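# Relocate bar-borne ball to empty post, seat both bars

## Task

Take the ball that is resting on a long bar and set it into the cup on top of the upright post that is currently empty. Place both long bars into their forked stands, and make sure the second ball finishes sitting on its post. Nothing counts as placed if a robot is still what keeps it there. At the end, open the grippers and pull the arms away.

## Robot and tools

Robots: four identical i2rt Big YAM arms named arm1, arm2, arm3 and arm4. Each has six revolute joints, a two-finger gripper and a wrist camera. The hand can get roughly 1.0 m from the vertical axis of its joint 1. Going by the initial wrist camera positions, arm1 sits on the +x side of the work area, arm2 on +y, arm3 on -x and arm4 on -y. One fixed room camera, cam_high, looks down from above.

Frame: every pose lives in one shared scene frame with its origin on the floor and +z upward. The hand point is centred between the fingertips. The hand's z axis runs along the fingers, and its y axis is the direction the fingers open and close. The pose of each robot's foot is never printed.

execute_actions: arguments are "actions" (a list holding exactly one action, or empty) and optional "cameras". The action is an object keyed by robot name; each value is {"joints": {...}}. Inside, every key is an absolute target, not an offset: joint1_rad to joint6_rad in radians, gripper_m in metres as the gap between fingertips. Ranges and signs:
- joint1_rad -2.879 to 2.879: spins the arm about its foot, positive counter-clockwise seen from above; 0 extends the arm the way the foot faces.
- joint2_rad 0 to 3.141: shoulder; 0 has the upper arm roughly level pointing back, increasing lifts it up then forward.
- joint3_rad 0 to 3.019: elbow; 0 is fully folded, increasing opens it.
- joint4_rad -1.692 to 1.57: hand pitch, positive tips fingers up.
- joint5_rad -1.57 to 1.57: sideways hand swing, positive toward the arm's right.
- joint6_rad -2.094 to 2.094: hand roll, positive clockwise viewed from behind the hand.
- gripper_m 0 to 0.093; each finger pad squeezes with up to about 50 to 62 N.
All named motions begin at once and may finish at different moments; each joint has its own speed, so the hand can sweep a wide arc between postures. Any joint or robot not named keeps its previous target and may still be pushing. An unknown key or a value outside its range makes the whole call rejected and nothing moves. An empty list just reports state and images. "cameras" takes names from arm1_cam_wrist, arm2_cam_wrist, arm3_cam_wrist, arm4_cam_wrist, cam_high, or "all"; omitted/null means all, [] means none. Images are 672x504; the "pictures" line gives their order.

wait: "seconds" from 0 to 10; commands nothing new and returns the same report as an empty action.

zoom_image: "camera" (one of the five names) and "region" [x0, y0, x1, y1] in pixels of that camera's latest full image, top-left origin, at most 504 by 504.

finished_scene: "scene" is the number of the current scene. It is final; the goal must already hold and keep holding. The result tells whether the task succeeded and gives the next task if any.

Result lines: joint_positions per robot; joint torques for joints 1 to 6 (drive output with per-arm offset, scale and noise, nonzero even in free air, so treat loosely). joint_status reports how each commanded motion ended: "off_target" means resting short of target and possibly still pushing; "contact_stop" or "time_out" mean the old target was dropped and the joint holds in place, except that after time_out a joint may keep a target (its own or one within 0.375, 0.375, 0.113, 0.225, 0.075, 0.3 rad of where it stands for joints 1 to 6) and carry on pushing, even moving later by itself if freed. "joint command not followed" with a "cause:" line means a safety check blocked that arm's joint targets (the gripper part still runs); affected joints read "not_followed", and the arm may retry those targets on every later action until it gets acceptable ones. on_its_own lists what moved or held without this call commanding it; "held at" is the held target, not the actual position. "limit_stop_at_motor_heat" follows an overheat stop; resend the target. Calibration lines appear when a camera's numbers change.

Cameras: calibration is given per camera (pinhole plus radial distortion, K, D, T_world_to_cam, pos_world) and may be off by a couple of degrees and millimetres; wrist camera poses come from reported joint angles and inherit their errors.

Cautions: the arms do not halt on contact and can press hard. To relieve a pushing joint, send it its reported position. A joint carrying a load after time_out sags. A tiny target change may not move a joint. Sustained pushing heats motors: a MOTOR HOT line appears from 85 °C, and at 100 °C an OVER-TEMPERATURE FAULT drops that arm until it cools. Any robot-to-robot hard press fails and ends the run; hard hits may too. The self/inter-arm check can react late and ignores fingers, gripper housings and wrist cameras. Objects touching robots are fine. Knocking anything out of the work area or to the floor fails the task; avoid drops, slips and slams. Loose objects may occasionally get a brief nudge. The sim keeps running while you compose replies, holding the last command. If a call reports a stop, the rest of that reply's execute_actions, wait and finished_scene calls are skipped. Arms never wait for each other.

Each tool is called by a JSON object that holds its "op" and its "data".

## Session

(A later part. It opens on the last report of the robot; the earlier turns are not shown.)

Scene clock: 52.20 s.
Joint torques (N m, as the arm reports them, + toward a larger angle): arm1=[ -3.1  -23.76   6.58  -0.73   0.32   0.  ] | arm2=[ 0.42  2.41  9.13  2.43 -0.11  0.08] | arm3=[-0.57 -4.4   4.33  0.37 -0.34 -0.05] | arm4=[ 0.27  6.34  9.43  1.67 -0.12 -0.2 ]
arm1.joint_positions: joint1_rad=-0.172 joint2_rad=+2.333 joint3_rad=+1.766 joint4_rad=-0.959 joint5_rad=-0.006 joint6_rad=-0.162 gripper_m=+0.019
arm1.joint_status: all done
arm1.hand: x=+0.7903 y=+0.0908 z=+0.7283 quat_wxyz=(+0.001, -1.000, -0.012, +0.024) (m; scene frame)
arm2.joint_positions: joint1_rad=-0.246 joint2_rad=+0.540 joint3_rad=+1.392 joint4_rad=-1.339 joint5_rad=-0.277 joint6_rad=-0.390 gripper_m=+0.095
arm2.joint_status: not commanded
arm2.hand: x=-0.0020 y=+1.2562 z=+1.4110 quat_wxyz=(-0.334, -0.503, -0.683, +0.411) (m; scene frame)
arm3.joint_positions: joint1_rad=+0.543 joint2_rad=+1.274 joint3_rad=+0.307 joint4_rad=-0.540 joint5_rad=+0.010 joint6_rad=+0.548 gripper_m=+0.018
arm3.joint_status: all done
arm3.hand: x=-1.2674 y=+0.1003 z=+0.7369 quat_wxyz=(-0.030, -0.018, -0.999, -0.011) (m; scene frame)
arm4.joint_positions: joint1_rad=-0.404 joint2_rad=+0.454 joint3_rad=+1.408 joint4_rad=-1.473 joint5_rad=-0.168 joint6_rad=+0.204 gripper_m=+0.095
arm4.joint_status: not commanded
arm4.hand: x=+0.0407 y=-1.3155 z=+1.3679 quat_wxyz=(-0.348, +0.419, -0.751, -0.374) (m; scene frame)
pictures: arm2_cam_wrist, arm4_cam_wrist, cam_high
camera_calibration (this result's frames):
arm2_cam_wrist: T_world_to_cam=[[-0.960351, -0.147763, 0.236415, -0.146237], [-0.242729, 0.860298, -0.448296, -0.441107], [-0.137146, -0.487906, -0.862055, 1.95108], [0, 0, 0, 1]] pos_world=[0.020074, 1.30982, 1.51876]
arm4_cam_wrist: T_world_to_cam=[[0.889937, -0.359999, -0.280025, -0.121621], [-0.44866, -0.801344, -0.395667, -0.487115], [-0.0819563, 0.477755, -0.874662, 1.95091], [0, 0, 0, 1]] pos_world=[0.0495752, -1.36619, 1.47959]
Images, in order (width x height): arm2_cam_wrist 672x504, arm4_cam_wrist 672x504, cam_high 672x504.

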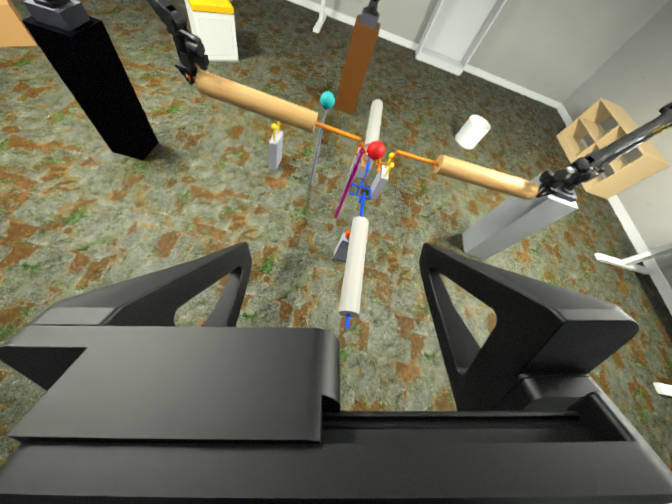

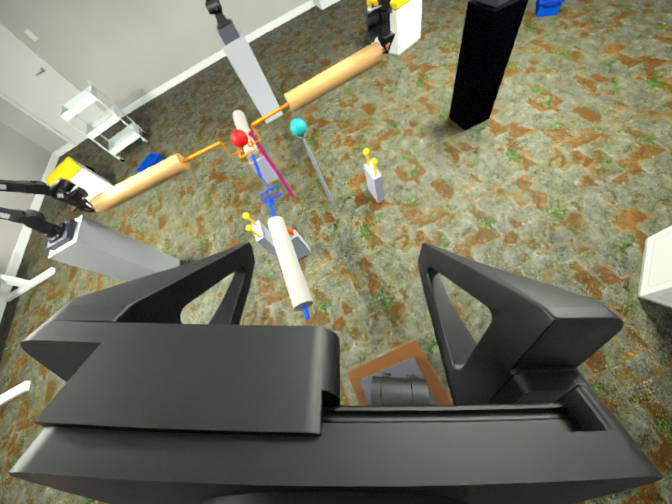

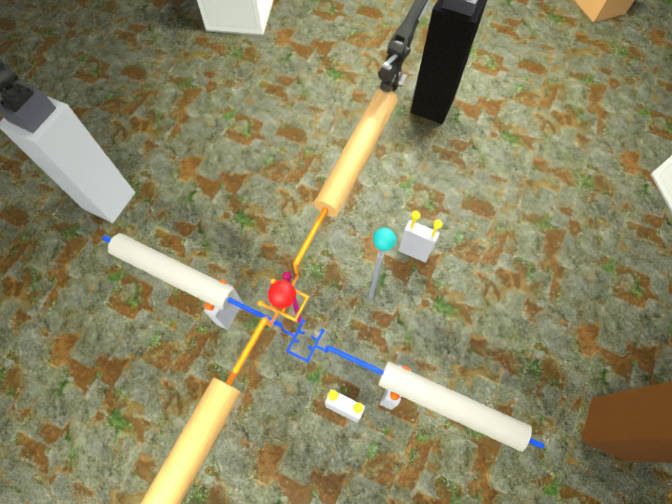

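{"op": "execute_actions", "data": {"actions": [{"arm1":{"joints":{"joint2_rad":2.335,"joint3_rad":1.85,"joint4_rad":-1.06}},"arm3":{"joints":{"joint1_rad":0.58,"joint2_rad":1.2,"joint3_rad":0.275,"joint4_rad":-0.6,"joint6_rad":0.575}}}], "cameras": ["arm2_cam_wrist"]}}

{"op": "zoom_image", "data": {"camera": "arm2_cam_wrist", "region": [310, 90, 430, 180]}}

Scene clock: 53.20 s.
Joint torques (N m, as the arm reports them, + toward a larger angle): arm1=[ -2.94 -23.3    9.52  -1.37   0.33  -0.03] | arm2=[ 0.29  2.17  9.    2.21 -0.11  0.13] | arm3=[ 1.09 -5.47  3.29  0.1  -0.39  0.1 ] | arm4=[ 0.27  6.33  9.45  1.65 -0.12 -0.21]
arm1.joint_positions: joint1_rad=-0.173 joint2_rad=+2.340 joint3_rad=+1.822 joint4_rad=-1.011 joint5_rad=-0.006 joint6_rad=-0.162 gripper_m=+0.019
arm1.joint_status: all done
arm1.hand: x=+0.7800 y=+0.0925 z=+0.7422 quat_wxyz=(+0.001, -1.000, -0.012, +0.022) (m; scene frame)
arm2.joint_positions: joint1_rad=-0.246 joint2_rad=+0.540 joint3_rad=+1.392 joint4_rad=-1.339 joint5_rad=-0.277 joint6_rad=-0.390 gripper_m=+0.095
arm2.joint_status: not commanded
arm2.hand: x=-0.0020 y=+1.2562 z=+1.4110 quat_wxyz=(-0.334, -0.503, -0.683, +0.411) (m; scene frame)
arm3.joint_positions: joint1_rad=+0.562 joint2_rad=+1.222 joint3_rad=+0.287 joint4_rad=-0.574 joint5_rad=+0.011 joint6_rad=+0.563 gripper_m=+0.018
arm3.joint_status: all done
arm3.hand: x=-1.2780 y=+0.0984 z=+0.7412 quat_wxyz=(-0.029, -0.016, -0.999, -0.011) (m; scene frame)
arm4.joint_positions: joint1_rad=-0.404 joint2_rad=+0.454 joint3_rad=+1.408 joint4_rad=-1.473 joint5_rad=-0.168 joint6_rad=+0.204 gripper_m=+0.095
arm4.joint_status: not commanded
arm4.hand: x=+0.0407 y=-1.3155 z=+1.3679 quat_wxyz=(-0.348, +0.419, -0.751, -0.374) (m; scene frame)
pictures: arm2_cam_wrist
camera_calibration (this result's frames):
arm2_cam_wrist: T_world_to_cam=[[-0.960351, -0.147763, 0.236415, -0.146237], [-0.242729, 0.860298, -0.448296, -0.441107], [-0.137146, -0.487906, -0.862055, 1.95108], [0, 0, 0, 1]] pos_world=[0.020074, 1.30982, 1.51876]
Images, in order (width x height): arm2_cam_wrist 672x504.

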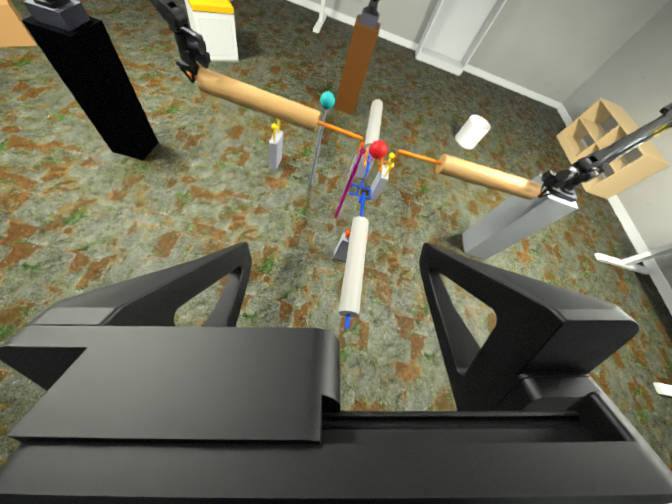

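Region (310, 90, 430, 180) of arm2_cam_wrist's 672x504 image, scaled by 4.200, with more detail than that image has; it fills the top 378 rows of this view, and the rest is white.

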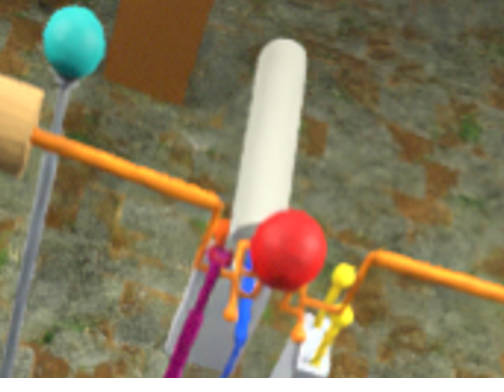

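{"op": "execute_actions", "data": {"actions": [{"arm1":{"joints":{"joint2_rad":2.235,"joint3_rad":1.86,"joint4_rad":-1.17}},"arm3":{"joints":{"joint2_rad":1.0,"joint3_rad":0.39,"joint4_rad":-0.93}}}], "cameras": ["arm2_cam_wrist"]}}

Scene clock: 55.80 s.
Joint torques (N m, as the arm reports them, + toward a larger angle): arm1=[ -3.06 -26.38   8.89  -2.     0.45  -0.02] | arm2=[ 1.18  1.86  9.23  2.26 -0.1   0.11] | arm3=[ 0.58 -3.88  6.77 -0.93 -0.62  0.08] | arm4=[ 0.26  6.32  9.44  1.66 -0.12 -0.21]
arm1.joint_positions: joint1_rad=-0.172 joint2_rad=+2.276 joint3_rad=+1.846 joint4_rad=-1.105 joint5_rad=-0.009 joint6_rad=-0.162 gripper_m=+0.019
arm1.joint_status: joint4_rad time_out (moved -0.094 of -0.159); the others done
arm1.on_its_own: joint4_rad reads -1.105 and still pushes toward -1.170 since a time_out
arm1.hand: x=+0.7814 y=+0.0912 z=+0.7909 quat_wxyz=(-0.001, -1.000, -0.012, +0.019) (m; scene frame)
arm2.joint_positions: joint1_rad=-0.246 joint2_rad=+0.540 joint3_rad=+1.392 joint4_rad=-1.339 joint5_rad=-0.277 joint6_rad=-0.390 gripper_m=+0.095
arm2.joint_status: not commanded
arm2.hand: x=-0.0020 y=+1.2562 z=+1.4110 quat_wxyz=(-0.334, -0.503, -0.683, +0.411) (m; scene frame)
arm3.joint_positions: joint1_rad=+0.561 joint2_rad=+1.016 joint3_rad=+0.371 joint4_rad=-0.874 joint5_rad=+0.017 joint6_rad=+0.564 gripper_m=+0.018
arm3.joint_status: joint4_rad time_out (moved -0.300 of -0.356); the others done
arm3.on_its_own: joint4_rad reads -0.874 and still pushes toward -0.930 since a time_out
arm3.hand: x=-1.2773 y=+0.0973 z=+0.7975 quat_wxyz=(-0.027, -0.017, -0.999, -0.006) (m; scene frame)
arm4.joint_positions: joint1_rad=-0.404 joint2_rad=+0.454 joint3_rad=+1.408 joint4_rad=-1.473 joint5_rad=-0.168 joint6_rad=+0.204 gripper_m=+0.095
arm4.joint_status: not commanded
arm4.hand: x=+0.0407 y=-1.3155 z=+1.3679 quat_wxyz=(-0.348, +0.419, -0.751, -0.374) (m; scene frame)
pictures: arm2_cam_wrist
camera_calibration (this result's frames):
arm2_cam_wrist: T_world_to_cam=[[-0.960351, -0.147763, 0.236415, -0.146237], [-0.242729, 0.860298, -0.448296, -0.441107], [-0.137146, -0.487906, -0.862055, 1.95108], [0, 0, 0, 1]] pos_world=[0.020074, 1.30982, 1.51876]
Images, in order (width x height): arm2_cam_wrist 672x504.

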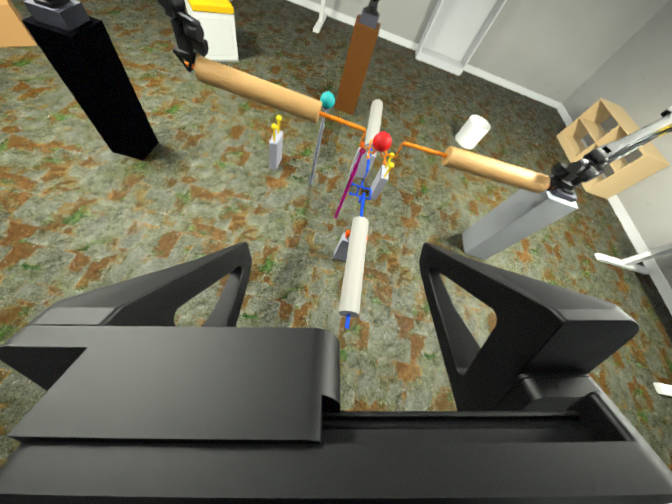

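{"op": "execute_actions", "data": {"actions": [{"arm1":{"joints":{"joint1_rad":-0.26,"joint2_rad":2.0,"joint3_rad":1.45,"joint4_rad":-1.0,"joint6_rad":-0.25}},"arm3":{"joints":{"joint1_rad":0.445,"joint2_rad":1.3,"joint3_rad":0.64,"joint4_rad":-0.88,"joint6_rad":0.445}}}], "cameras": ["cam_high","arm2_cam_wrist","arm4_cam_wrist"]}}

{"op": "zoom_image", "data": {"camera": "cam_high", "region": [230, 210, 340, 300]}}

{"op": "zoom_image", "data": {"camera": "arm2_cam_wrist", "region": [310, 90, 430, 180]}}

{"op": "zoom_image", "data": {"camera": "arm4_cam_wrist", "region": [190, 80, 310, 170]}}

Scene clock: 57.43 s.
Joint torques (N m, as the arm reports them, + toward a larger angle): arm1=[ -2.82 -22.     6.29  -0.59   0.31   0.06] | arm2=[ 1.57  2.29  9.17  2.32 -0.14  0.1 ] | arm3=[-0.2  -7.06  6.34 -0.32 -0.32 -0.02] | arm4=[ 0.27  6.33  9.45  1.66 -0.12 -0.21]
arm1.joint_positions: joint1_rad=-0.251 joint2_rad=+2.033 joint3_rad=+1.465 joint4_rad=-0.972 joint5_rad=-0.005 joint6_rad=-0.247 gripper_m=+0.019
arm1.joint_status: all done
arm1.hand: x=+0.8826 y=+0.1241 z=+0.8088 quat_wxyz=(+0.001, -1.000, -0.015, +0.016) (m; scene frame)
arm2.joint_positions: joint1_rad=-0.246 joint2_rad=+0.540 joint3_rad=+1.392 joint4_rad=-1.339 joint5_rad=-0.277 joint6_rad=-0.390 gripper_m=+0.095
arm2.joint_status: not commanded
arm2.hand: x=-0.0020 y=+1.2562 z=+1.4110 quat_wxyz=(-0.334, -0.503, -0.683, +0.411) (m; scene frame)
arm3.joint_positions: joint1_rad=+0.442 joint2_rad=+1.299 joint3_rad=+0.627 joint4_rad=-0.845 joint5_rad=+0.010 joint6_rad=+0.439 gripper_m=+0.018
arm3.joint_status: all done
arm3.hand: x=-1.1765 y=+0.1169 z=+0.8141 quat_wxyz=(-0.026, -0.014, -1.000, -0.006) (m; scene frame)
arm4.joint_positions: joint1_rad=-0.404 joint2_rad=+0.454 joint3_rad=+1.408 joint4_rad=-1.473 joint5_rad=-0.168 joint6_rad=+0.204 gripper_m=+0.095
arm4.joint_status: not commanded
arm4.hand: x=+0.0407 y=-1.3155 z=+1.3679 quat_wxyz=(-0.348, +0.419, -0.751, -0.374) (m; scene frame)
pictures: arm2_cam_wrist, arm4_cam_wrist, cam_high
camera_calibration (this result's frames):
arm2_cam_wrist: T_world_to_cam=[[-0.960351, -0.147763, 0.236415, -0.146237], [-0.242729, 0.860298, -0.448296, -0.441107], [-0.137146, -0.487906, -0.862055, 1.95108], [0, 0, 0, 1]] pos_world=[0.020074, 1.30982, 1.51876]
arm4_cam_wrist: T_world_to_cam=[[0.889937, -0.359999, -0.280025, -0.121621], [-0.44866, -0.801344, -0.395667, -0.487115], [-0.0819563, 0.477755, -0.874662, 1.95091], [0, 0, 0, 1]] pos_world=[0.0495752, -1.36619, 1.47959]
Images, in order (width x height): arm2_cam_wrist 672x504, arm4_cam_wrist 672x504, cam_high 672x504.

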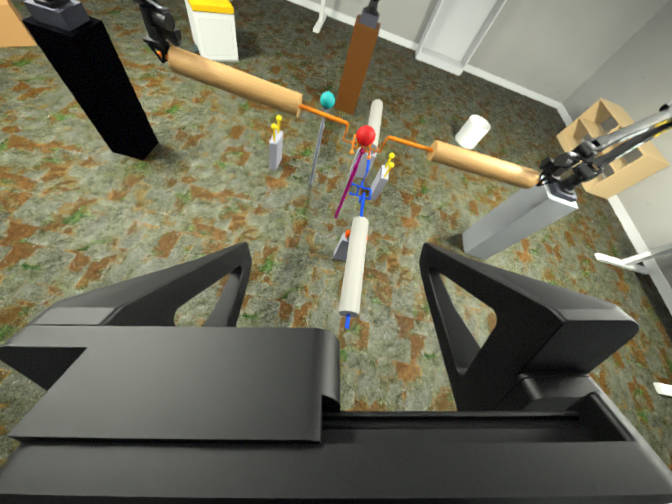

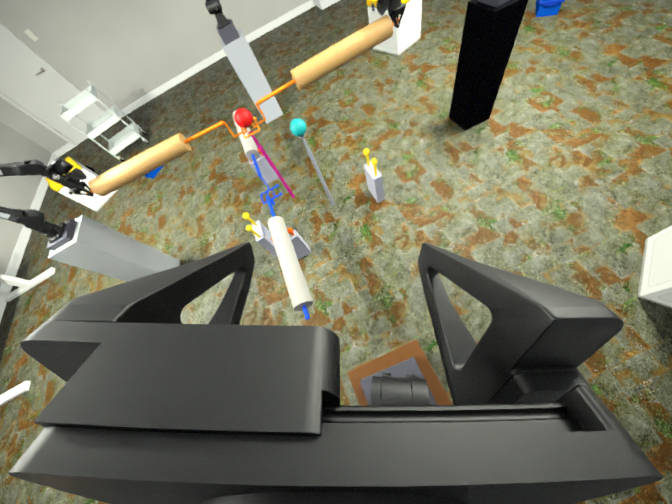

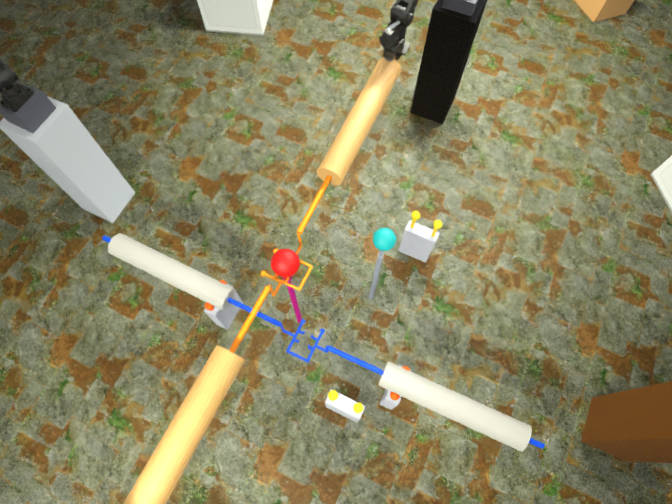

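Region (230, 210, 340, 300) of cam_high's 672x504 image, scaled by 4.582, with more detail than that image has; it fills the top 412 rows of this view, and the rest is white.

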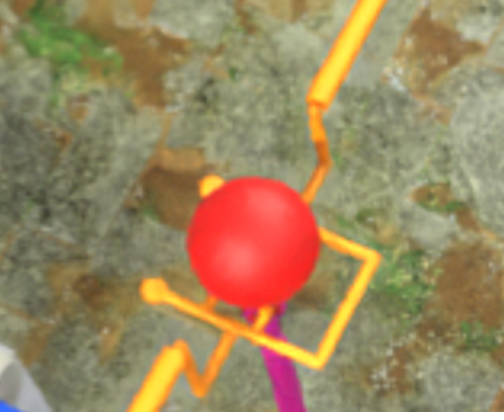

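Region (310, 90, 430, 180) of arm2_cam_wrist's 672x504 image, scaled by 4.200, with more detail than that image has; it fills the top 378 rows of this view, and the rest is white.

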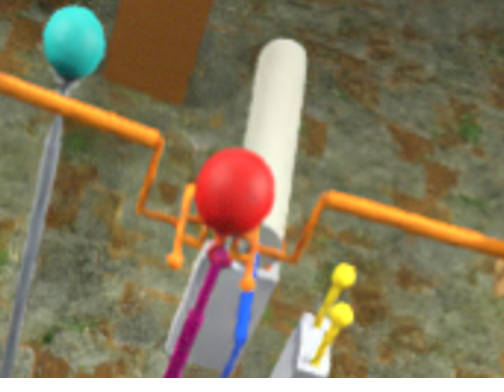

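Region (190, 80, 310, 170) of arm4_cam_wrist's 672x504 image, scaled by 4.200, with more detail than that image has; it fills the top 378 rows of this view, and the rest is white.

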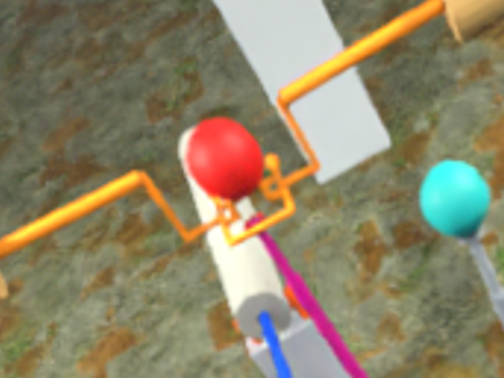

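{"op": "execute_actions", "data": {"actions": [{"arm1":{"joints":{"joint2_rad":2.07,"joint3_rad":1.435,"joint4_rad":-0.93}},"arm3":{"joints":{"joint1_rad":0.465,"joint2_rad":1.385,"joint3_rad":0.567,"joint4_rad":-0.725}}}], "cameras": ["cam_high","arm2_cam_wrist","arm4_cam_wrist"]}}

{"op": "zoom_image", "data": {"camera": "cam_high", "region": [230, 210, 340, 300]}}

{"op": "zoom_image", "data": {"camera": "arm2_cam_wrist", "region": [310, 90, 430, 180]}}

{"op": "zoom_image", "data": {"camera": "arm4_cam_wrist", "region": [190, 80, 310, 170]}}

Scene clock: 58.83 s.
Joint torques (N m, as the arm reports them, + toward a larger angle): arm1=[ -3.13 -20.81   6.1   -0.47   0.63  -0.02] | arm2=[ 0.36  2.75  9.22  2.38 -0.1   0.07] | arm3=[ 0.31 -7.02  3.85  0.24 -0.61  0.05] | arm4=[ 0.27  6.37  9.44  1.66 -0.12 -0.21]
arm1.joint_positions: joint1_rad=-0.246 joint2_rad=+2.086 joint3_rad=+1.448 joint4_rad=-0.905 joint5_rad=-0.014 joint6_rad=-0.241 gripper_m=+0.019
arm1.joint_status: all done
arm1.hand: x=+0.8814 y=+0.1199 z=+0.7744 quat_wxyz=(-0.003, -1.000, -0.015, +0.016) (m; scene frame)
arm2.joint_positions: joint1_rad=-0.246 joint2_rad=+0.540 joint3_rad=+1.392 joint4_rad=-1.339 joint5_rad=-0.277 joint6_rad=-0.390 gripper_m=+0.095
arm2.joint_status: not commanded
arm2.hand: x=-0.0020 y=+1.2562 z=+1.4110 quat_wxyz=(-0.334, -0.503, -0.683, +0.411) (m; scene frame)
arm3.joint_positions: joint1_rad=+0.445 joint2_rad=+1.387 joint3_rad=+0.580 joint4_rad=-0.711 joint5_rad=+0.017 joint6_rad=+0.439 gripper_m=+0.018
arm3.joint_status: all done
arm3.hand: x=-1.1772 y=+0.1162 z=+0.7780 quat_wxyz=(-0.027, -0.013, -1.000, -0.003) (m; scene frame)
arm4.joint_positions: joint1_rad=-0.404 joint2_rad=+0.454 joint3_rad=+1.408 joint4_rad=-1.473 joint5_rad=-0.168 joint6_rad=+0.204 gripper_m=+0.095
arm4.joint_status: not commanded
arm4.hand: x=+0.0407 y=-1.3155 z=+1.3679 quat_wxyz=(-0.348, +0.419, -0.751, -0.374) (m; scene frame)
pictures: arm2_cam_wrist, arm4_cam_wrist, cam_high
camera_calibration (this result's frames):
arm2_cam_wrist: T_world_to_cam=[[-0.960351, -0.147763, 0.236415, -0.146237], [-0.242729, 0.860298, -0.448296, -0.441107], [-0.137146, -0.487906, -0.862055, 1.95108], [0, 0, 0, 1]] pos_world=[0.020074, 1.30982, 1.51876]
arm4_cam_wrist: T_world_to_cam=[[0.889937, -0.359999, -0.280025, -0.121621], [-0.44866, -0.801344, -0.395667, -0.487115], [-0.0819563, 0.477755, -0.874662, 1.95091], [0, 0, 0, 1]] pos_world=[0.0495752, -1.36619, 1.47959]
Images, in order (width x height): arm2_cam_wrist 672x504, arm4_cam_wrist 672x504, cam_high 672x504.

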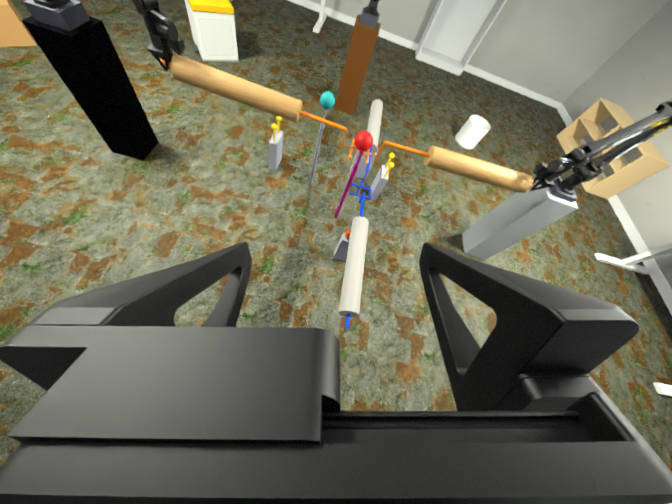

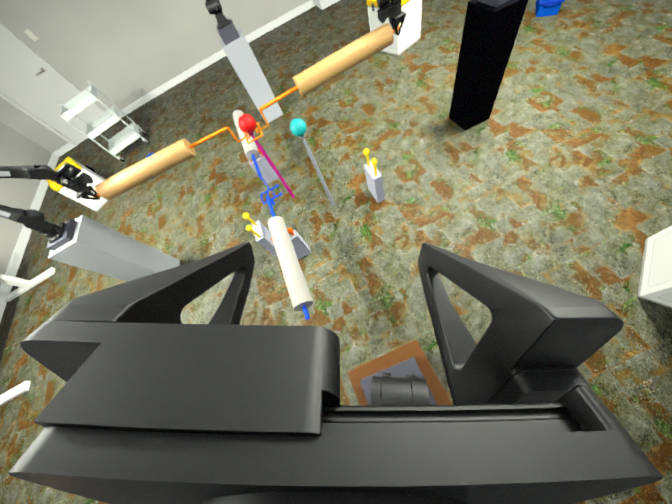

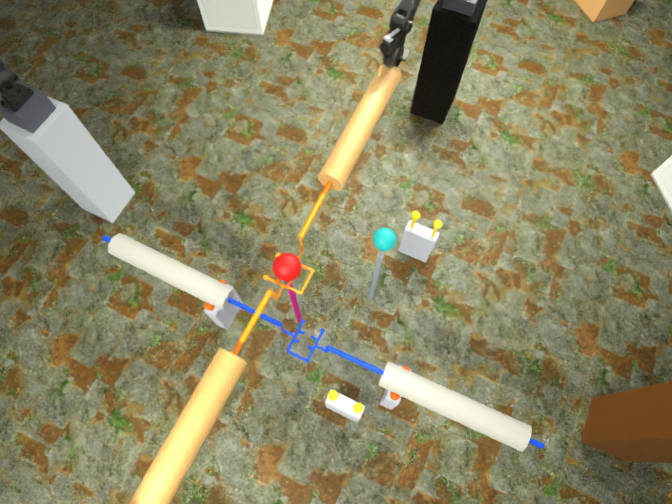

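Region (230, 210, 340, 300) of cam_high's 672x504 image, scaled by 4.582, with more detail than that image has; it fills the top 412 rows of this view, and the rest is white.

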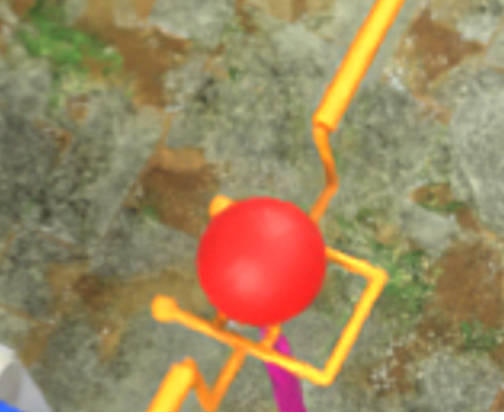

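Region (310, 90, 430, 180) of arm2_cam_wrist's 672x504 image, scaled by 4.200, with more detail than that image has; it fills the top 378 rows of this view, and the rest is white.

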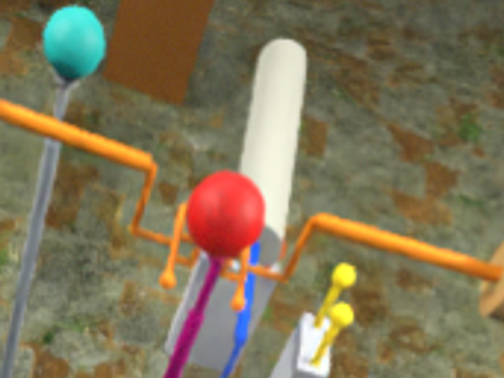

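Region (190, 80, 310, 170) of arm4_cam_wrist's 672x504 image, scaled by 4.200, with more detail than that image has; it fills the top 378 rows of this view, and the rest is white.

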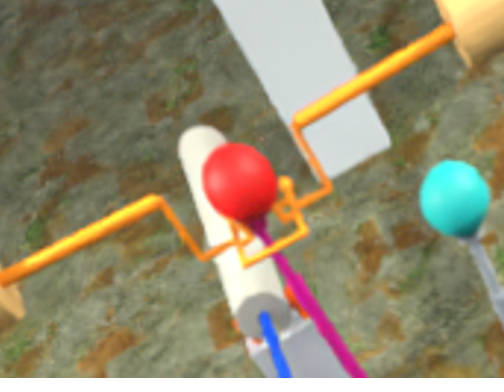

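{"op": "execute_actions", "data": {"actions": [{"arm1":{"joints":{"joint1_rad":-0.265,"joint2_rad":2.075,"joint3_rad":1.495,"joint4_rad":-0.95}},"arm3":{"joints":{"joint2_rad":1.35,"joint3_rad":0.555,"joint4_rad":-0.74}}}], "cameras": ["cam_high","arm2_cam_wrist","arm4_cam_wrist"]}}

{"op": "zoom_image", "data": {"camera": "cam_high", "region": [230, 210, 340, 300]}}

{"op": "zoom_image", "data": {"camera": "arm2_cam_wrist", "region": [310, 90, 430, 180]}}

{"op": "zoom_image", "data": {"camera": "arm4_cam_wrist", "region": [190, 80, 310, 170]}}

Scene clock: 59.93 s.
Joint torques (N m, as the arm reports them, + toward a larger angle): arm1=[ -3.41 -20.55   9.48  -0.91   0.44  -0.02] | arm2=[ 1.12  2.04  9.27  2.15 -0.06  0.08] | arm3=[ 0.91 -9.93  3.58  0.1  -0.36  0.07] | arm4=[ 0.27  6.32  9.43  1.66 -0.12 -0.21]
arm1.joint_positions: joint1_rad=-0.247 joint2_rad=+2.086 joint3_rad=+1.460 joint4_rad=-0.913 joint5_rad=-0.009 joint6_rad=-0.241 gripper_m=+0.019
arm1.joint_status: all done
arm1.hand: x=+0.8780 y=+0.1219 z=+0.7782 quat_wxyz=(+0.000, -1.000, -0.015, +0.018) (m; scene frame)
arm2.joint_positions: joint1_rad=-0.246 joint2_rad=+0.540 joint3_rad=+1.392 joint4_rad=-1.339 joint5_rad=-0.277 joint6_rad=-0.390 gripper_m=+0.095
arm2.joint_status: not commanded
arm2.hand: x=-0.0020 y=+1.2562 z=+1.4110 quat_wxyz=(-0.334, -0.503, -0.683, +0.411) (m; scene frame)
arm3.joint_positions: joint1_rad=+0.445 joint2_rad=+1.384 joint3_rad=+0.573 joint4_rad=-0.711 joint5_rad=+0.011 joint6_rad=+0.439 gripper_m=+0.018
arm3.joint_status: all done
arm3.hand: x=-1.1808 y=+0.1158 z=+0.7767 quat_wxyz=(-0.024, -0.012, -1.000, -0.005) (m; scene frame)
arm4.joint_positions: joint1_rad=-0.404 joint2_rad=+0.454 joint3_rad=+1.408 joint4_rad=-1.473 joint5_rad=-0.168 joint6_rad=+0.204 gripper_m=+0.095
arm4.joint_status: not commanded
arm4.hand: x=+0.0407 y=-1.3155 z=+1.3679 quat_wxyz=(-0.348, +0.419, -0.751, -0.374) (m; scene frame)
pictures: arm2_cam_wrist, arm4_cam_wrist, cam_high
camera_calibration (this result's frames):
arm2_cam_wrist: T_world_to_cam=[[-0.960351, -0.147763, 0.236415, -0.146237], [-0.242729, 0.860298, -0.448296, -0.441107], [-0.137146, -0.487906, -0.862055, 1.95108], [0, 0, 0, 1]] pos_world=[0.020074, 1.30982, 1.51876]
arm4_cam_wrist: T_world_to_cam=[[0.889937, -0.359999, -0.280025, -0.121621], [-0.44866, -0.801344, -0.395667, -0.487115], [-0.0819563, 0.477755, -0.874662, 1.95091], [0, 0, 0, 1]] pos_world=[0.0495752, -1.36619, 1.47959]
Images, in order (width x height): arm2_cam_wrist 672x504, arm4_cam_wrist 672x504, cam_high 672x504.

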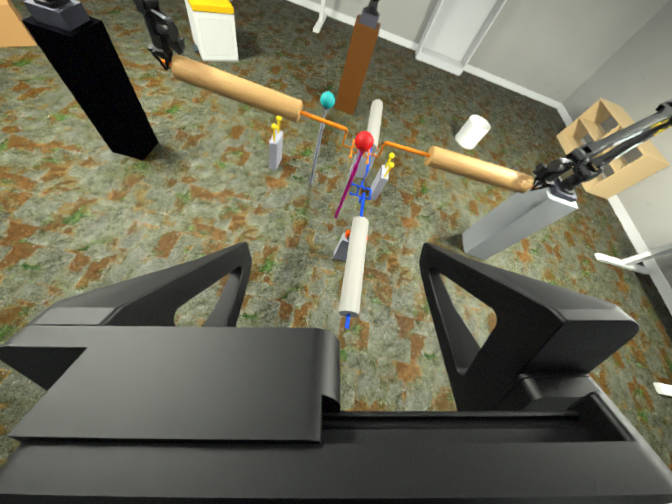

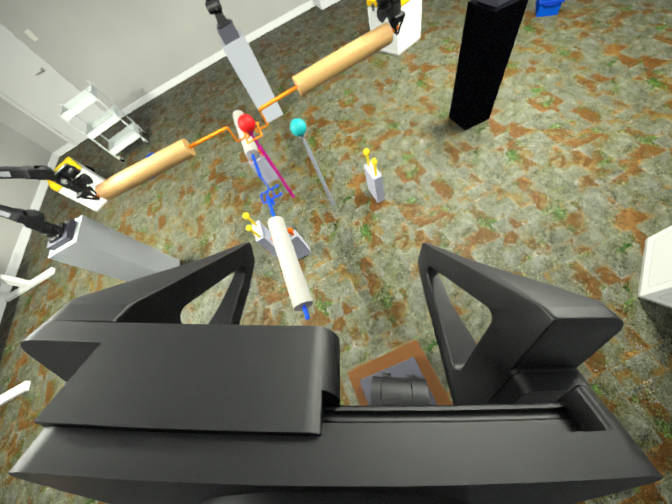

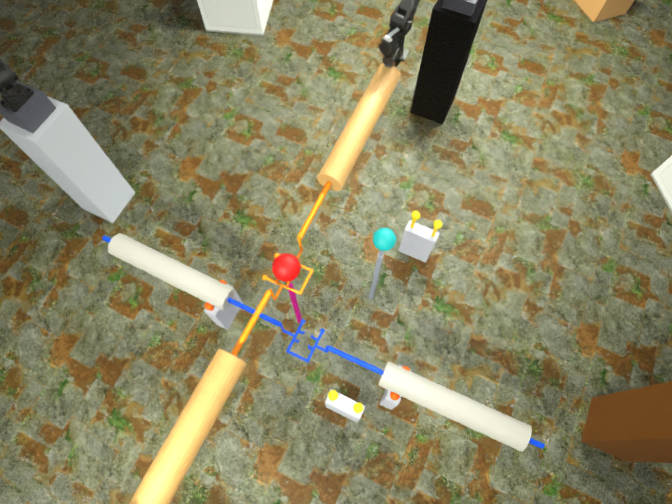

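Region (230, 210, 340, 300) of cam_high's 672x504 image, scaled by 4.582, with more detail than that image has; it fills the top 412 rows of this view, and the rest is white.

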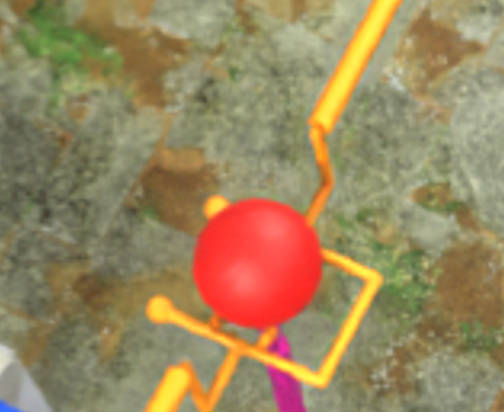

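Region (310, 90, 430, 180) of arm2_cam_wrist's 672x504 image, scaled by 4.200, with more detail than that image has; it fills the top 378 rows of this view, and the rest is white.

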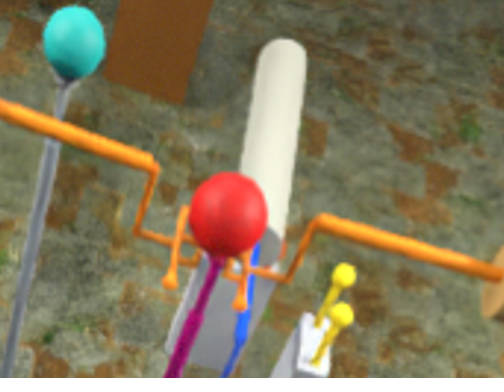

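Region (190, 80, 310, 170) of arm4_cam_wrist's 672x504 image, scaled by 4.200, with more detail than that image has; it fills the top 378 rows of this view, and the rest is white.

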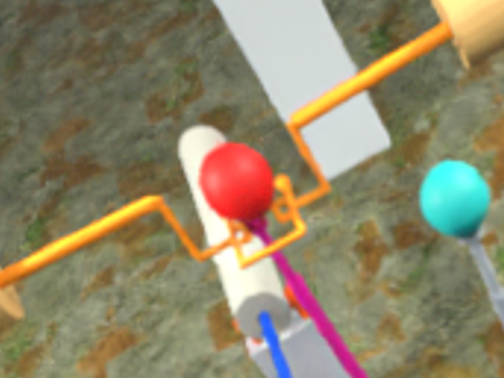

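{"op": "execute_actions", "data": {"actions": [{"arm1":{"joints":{"joint2_rad":2.105,"joint4_rad":-0.93}},"arm3":{"joints":{"joint1_rad":0.47,"joint2_rad":1.41,"joint3_rad":0.545,"joint4_rad":-0.69}}}], "cameras": ["cam_high","arm2_cam_wrist","arm4_cam_wrist"]}}

{"op": "zoom_image", "data": {"camera": "cam_high", "region": [230, 210, 340, 300]}}

{"op": "zoom_image", "data": {"camera": "arm2_cam_wrist", "region": [310, 90, 430, 180]}}

{"op": "zoom_image", "data": {"camera": "arm4_cam_wrist", "region": [190, 80, 310, 170]}}

Scene clock: 60.80 s.
Joint torques (N m, as the arm reports them, + toward a larger angle): arm1=[ -3.43 -20.11   8.98  -0.39   0.44  -0.02] | arm2=[ 0.98  2.57  9.3   2.31 -0.13  0.11] | arm3=[ 1.13 -6.37  3.51  0.36 -0.33  0.05] | arm4=[ 0.25  6.3   9.44  1.67 -0.12 -0.2 ]
arm1.joint_positions: joint1_rad=-0.247 joint2_rad=+2.107 joint3_rad=+1.466 joint4_rad=-0.907 joint5_rad=-0.009 joint6_rad=-0.241 gripper_m=+0.019
arm1.joint_status: all done
arm1.hand: x=+0.8774 y=+0.1223 z=+0.7684 quat_wxyz=(-0.001, -1.000, -0.015, +0.013) (m; scene frame)
arm2.joint_positions: joint1_rad=-0.246 joint2_rad=+0.540 joint3_rad=+1.392 joint4_rad=-1.339 joint5_rad=-0.277 joint6_rad=-0.390 gripper_m=+0.095
arm2.joint_status: not commanded
arm2.hand: x=-0.0020 y=+1.2562 z=+1.4110 quat_wxyz=(-0.334, -0.503, -0.683, +0.411) (m; scene frame)
arm3.joint_positions: joint1_rad=+0.449 joint2_rad=+1.404 joint3_rad=+0.561 joint4_rad=-0.675 joint5_rad=+0.011 joint6_rad=+0.442 gripper_m=+0.018
arm3.joint_status: all done
arm3.hand: x=-1.1814 y=+0.1170 z=+0.7686 quat_wxyz=(-0.026, -0.012, -1.000, -0.006) (m; scene frame)
arm4.joint_positions: joint1_rad=-0.404 joint2_rad=+0.454 joint3_rad=+1.408 joint4_rad=-1.473 joint5_rad=-0.168 joint6_rad=+0.204 gripper_m=+0.095
arm4.joint_status: not commanded
arm4.hand: x=+0.0407 y=-1.3155 z=+1.3679 quat_wxyz=(-0.348, +0.419, -0.751, -0.374) (m; scene frame)
pictures: arm2_cam_wrist, arm4_cam_wrist, cam_high
camera_calibration (this result's frames):
arm2_cam_wrist: T_world_to_cam=[[-0.960351, -0.147763, 0.236415, -0.146237], [-0.242729, 0.860298, -0.448296, -0.441107], [-0.137146, -0.487906, -0.862055, 1.95108], [0, 0, 0, 1]] pos_world=[0.020074, 1.30982, 1.51876]
arm4_cam_wrist: T_world_to_cam=[[0.889937, -0.359999, -0.280025, -0.121621], [-0.44866, -0.801344, -0.395667, -0.487115], [-0.0819563, 0.477755, -0.874662, 1.95091], [0, 0, 0, 1]] pos_world=[0.0495752, -1.36619, 1.47959]
Images, in order (width x height): arm2_cam_wrist 672x504, arm4_cam_wrist 672x504, cam_high 672x504.

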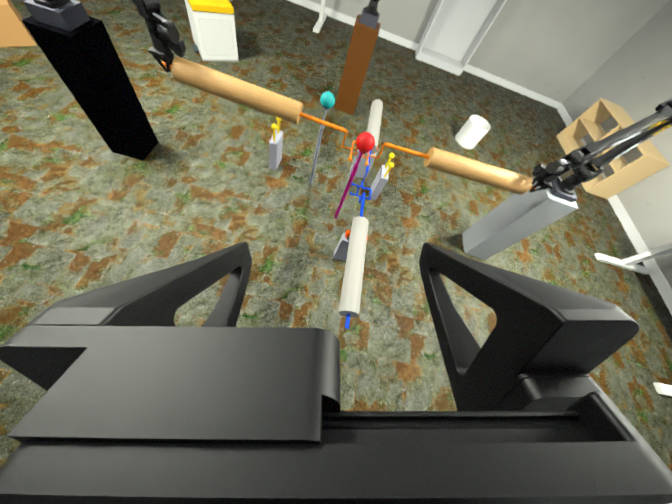

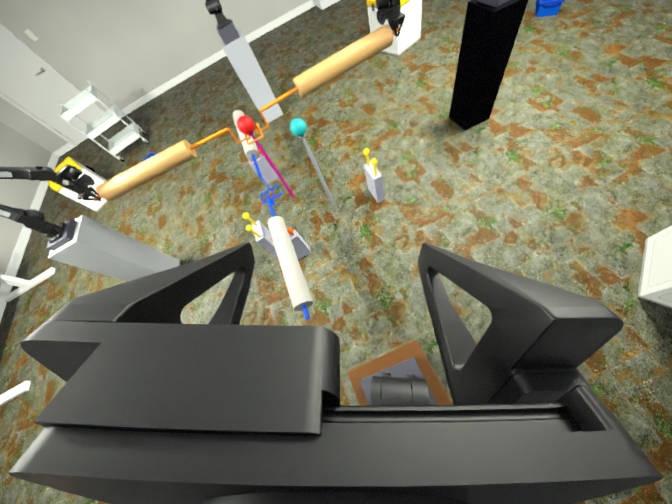

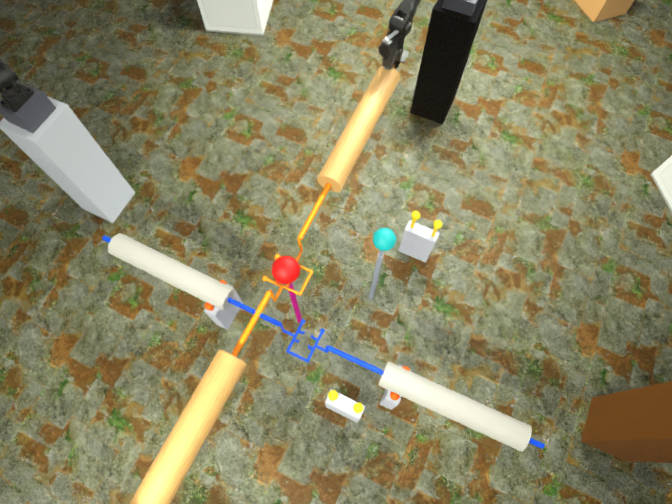

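Region (230, 210, 340, 300) of cam_high's 672x504 image, scaled by 4.582, with more detail than that image has; it fills the top 412 rows of this view, and the rest is white.

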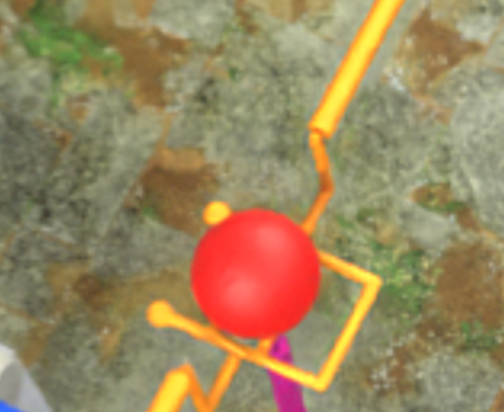

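Region (310, 90, 430, 180) of arm2_cam_wrist's 672x504 image, scaled by 4.200, with more detail than that image has; it fills the top 378 rows of this view, and the rest is white.

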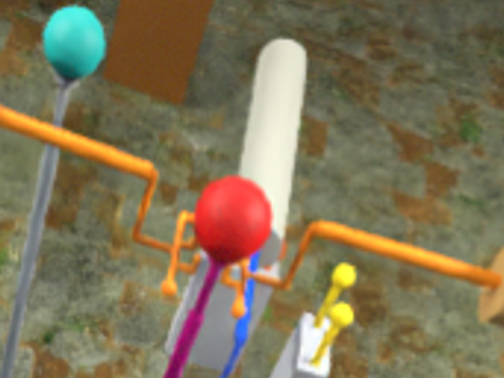

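Region (190, 80, 310, 170) of arm4_cam_wrist's 672x504 image, scaled by 4.200, with more detail than that image has; it fills the top 378 rows of this view, and the rest is white.

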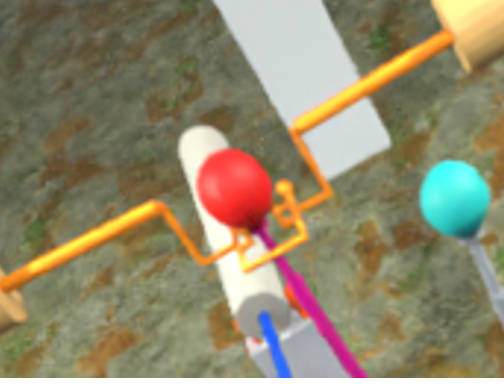

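{"op": "execute_actions", "data": {"actions": [{"arm1":{"joints":{"joint1_rad":-0.282,"joint2_rad":2.06,"joint6_rad":-0.26}},"arm3":{"joints":{"joint1_rad":0.497,"joint2_rad":1.37,"joint3_rad":0.59,"joint4_rad":-0.72,"joint6_rad":0.48}}}], "cameras": ["cam_high","arm2_cam_wrist","arm4_cam_wrist"]}}

{"op": "zoom_image", "data": {"camera": "cam_high", "region": [230, 210, 340, 300]}}

{"op": "zoom_image", "data": {"camera": "arm2_cam_wrist", "region": [310, 90, 430, 180]}}

{"op": "zoom_image", "data": {"camera": "arm4_cam_wrist", "region": [190, 80, 310, 170]}}

Scene clock: 61.83 s.
Joint torques (N m, as the arm reports them, + toward a larger angle): arm1=[ -4.12 -23.77   8.48  -0.37   0.44  -0.07] | arm2=[ 0.85  2.65  9.18  2.28 -0.13  0.09] | arm3=[  0.86 -10.17   6.33  -0.19  -0.43   0.07] | arm4=[ 0.27  6.34  9.45  1.67 -0.12 -0.21]
arm1.joint_positions: joint1_rad=-0.253 joint2_rad=+2.106 joint3_rad=+1.474 joint4_rad=-0.906 joint5_rad=-0.009 joint6_rad=-0.246 gripper_m=+0.019
arm1.joint_status: all done
arm1.hand: x=+0.8741 y=+0.1269 z=+0.7713 quat_wxyz=(+0.000, -1.000, -0.014, +0.018) (m; scene frame)
arm2.joint_positions: joint1_rad=-0.246 joint2_rad=+0.540 joint3_rad=+1.392 joint4_rad=-1.339 joint5_rad=-0.277 joint6_rad=-0.390 gripper_m=+0.095
arm2.joint_status: not commanded
arm2.hand: x=-0.0020 y=+1.2562 z=+1.4110 quat_wxyz=(-0.334, -0.503, -0.683, +0.411) (m; scene frame)
arm3.joint_positions: joint1_rad=+0.475 joint2_rad=+1.402 joint3_rad=+0.565 joint4_rad=-0.685 joint5_rad=+0.013 joint6_rad=+0.470 gripper_m=+0.018
arm3.joint_status: all done
arm3.hand: x=-1.1845 y=+0.1236 z=+0.7700 quat_wxyz=(-0.024, -0.013, -1.000, -0.005) (m; scene frame)
arm4.joint_positions: joint1_rad=-0.404 joint2_rad=+0.454 joint3_rad=+1.408 joint4_rad=-1.473 joint5_rad=-0.168 joint6_rad=+0.204 gripper_m=+0.095
arm4.joint_status: not commanded
arm4.hand: x=+0.0407 y=-1.3155 z=+1.3679 quat_wxyz=(-0.348, +0.419, -0.751, -0.374) (m; scene frame)
pictures: arm2_cam_wrist, arm4_cam_wrist, cam_high
camera_calibration (this result's frames):
arm2_cam_wrist: T_world_to_cam=[[-0.960351, -0.147763, 0.236415, -0.146237], [-0.242729, 0.860298, -0.448296, -0.441107], [-0.137146, -0.487906, -0.862055, 1.95108], [0, 0, 0, 1]] pos_world=[0.020074, 1.30982, 1.51876]
arm4_cam_wrist: T_world_to_cam=[[0.889937, -0.359999, -0.280025, -0.121621], [-0.44866, -0.801344, -0.395667, -0.487115], [-0.0819563, 0.477755, -0.874662, 1.95091], [0, 0, 0, 1]] pos_world=[0.0495752, -1.36619, 1.47959]
Images, in order (width x height): arm2_cam_wrist 672x504, arm4_cam_wrist 672x504, cam_high 672x504.

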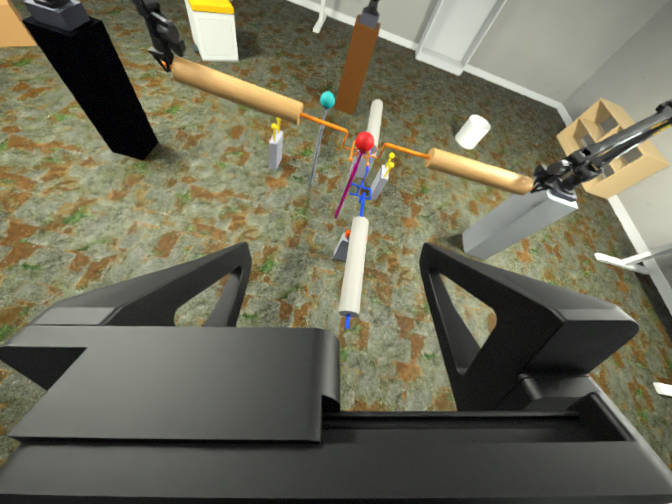

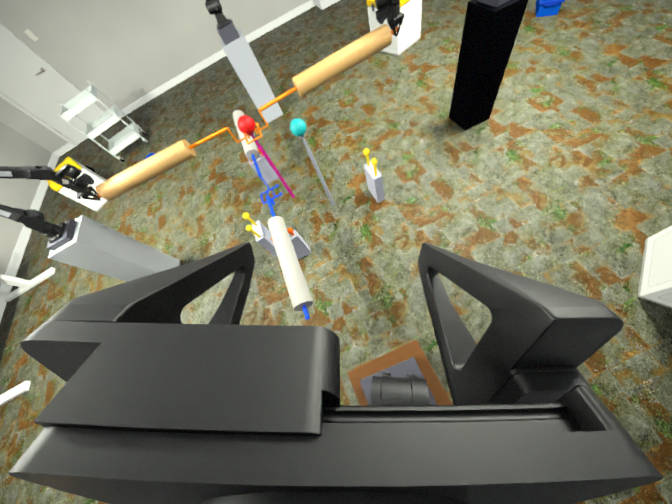

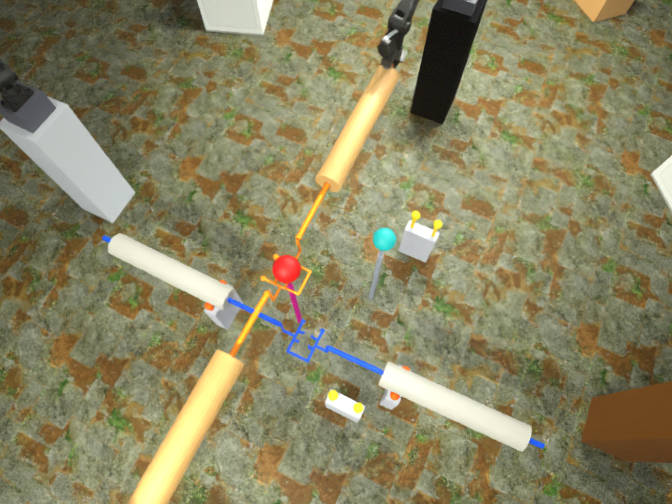

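Region (230, 210, 340, 300) of cam_high's 672x504 image, scaled by 4.582, with more detail than that image has; it fills the top 412 rows of this view, and the rest is white.

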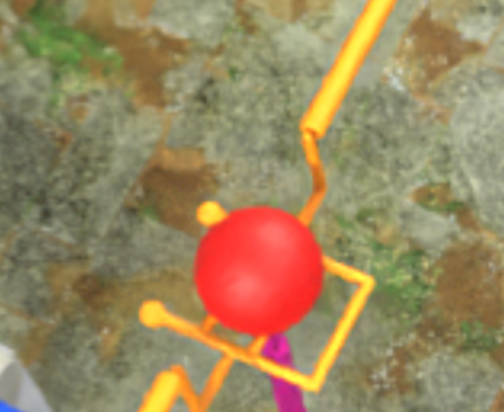

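Region (310, 90, 430, 180) of arm2_cam_wrist's 672x504 image, scaled by 4.200, with more detail than that image has; it fills the top 378 rows of this view, and the rest is white.

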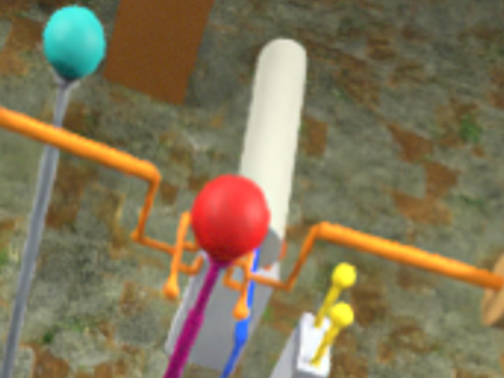

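Region (190, 80, 310, 170) of arm4_cam_wrist's 672x504 image, scaled by 4.200, with more detail than that image has; it fills the top 378 rows of this view, and the rest is white.

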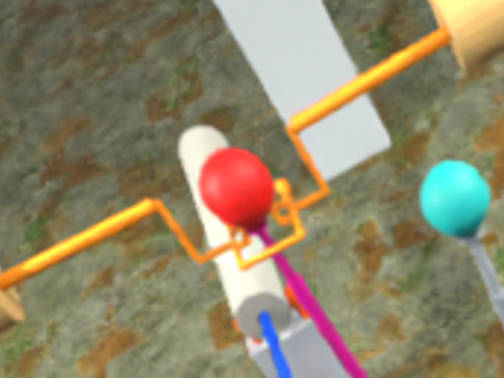

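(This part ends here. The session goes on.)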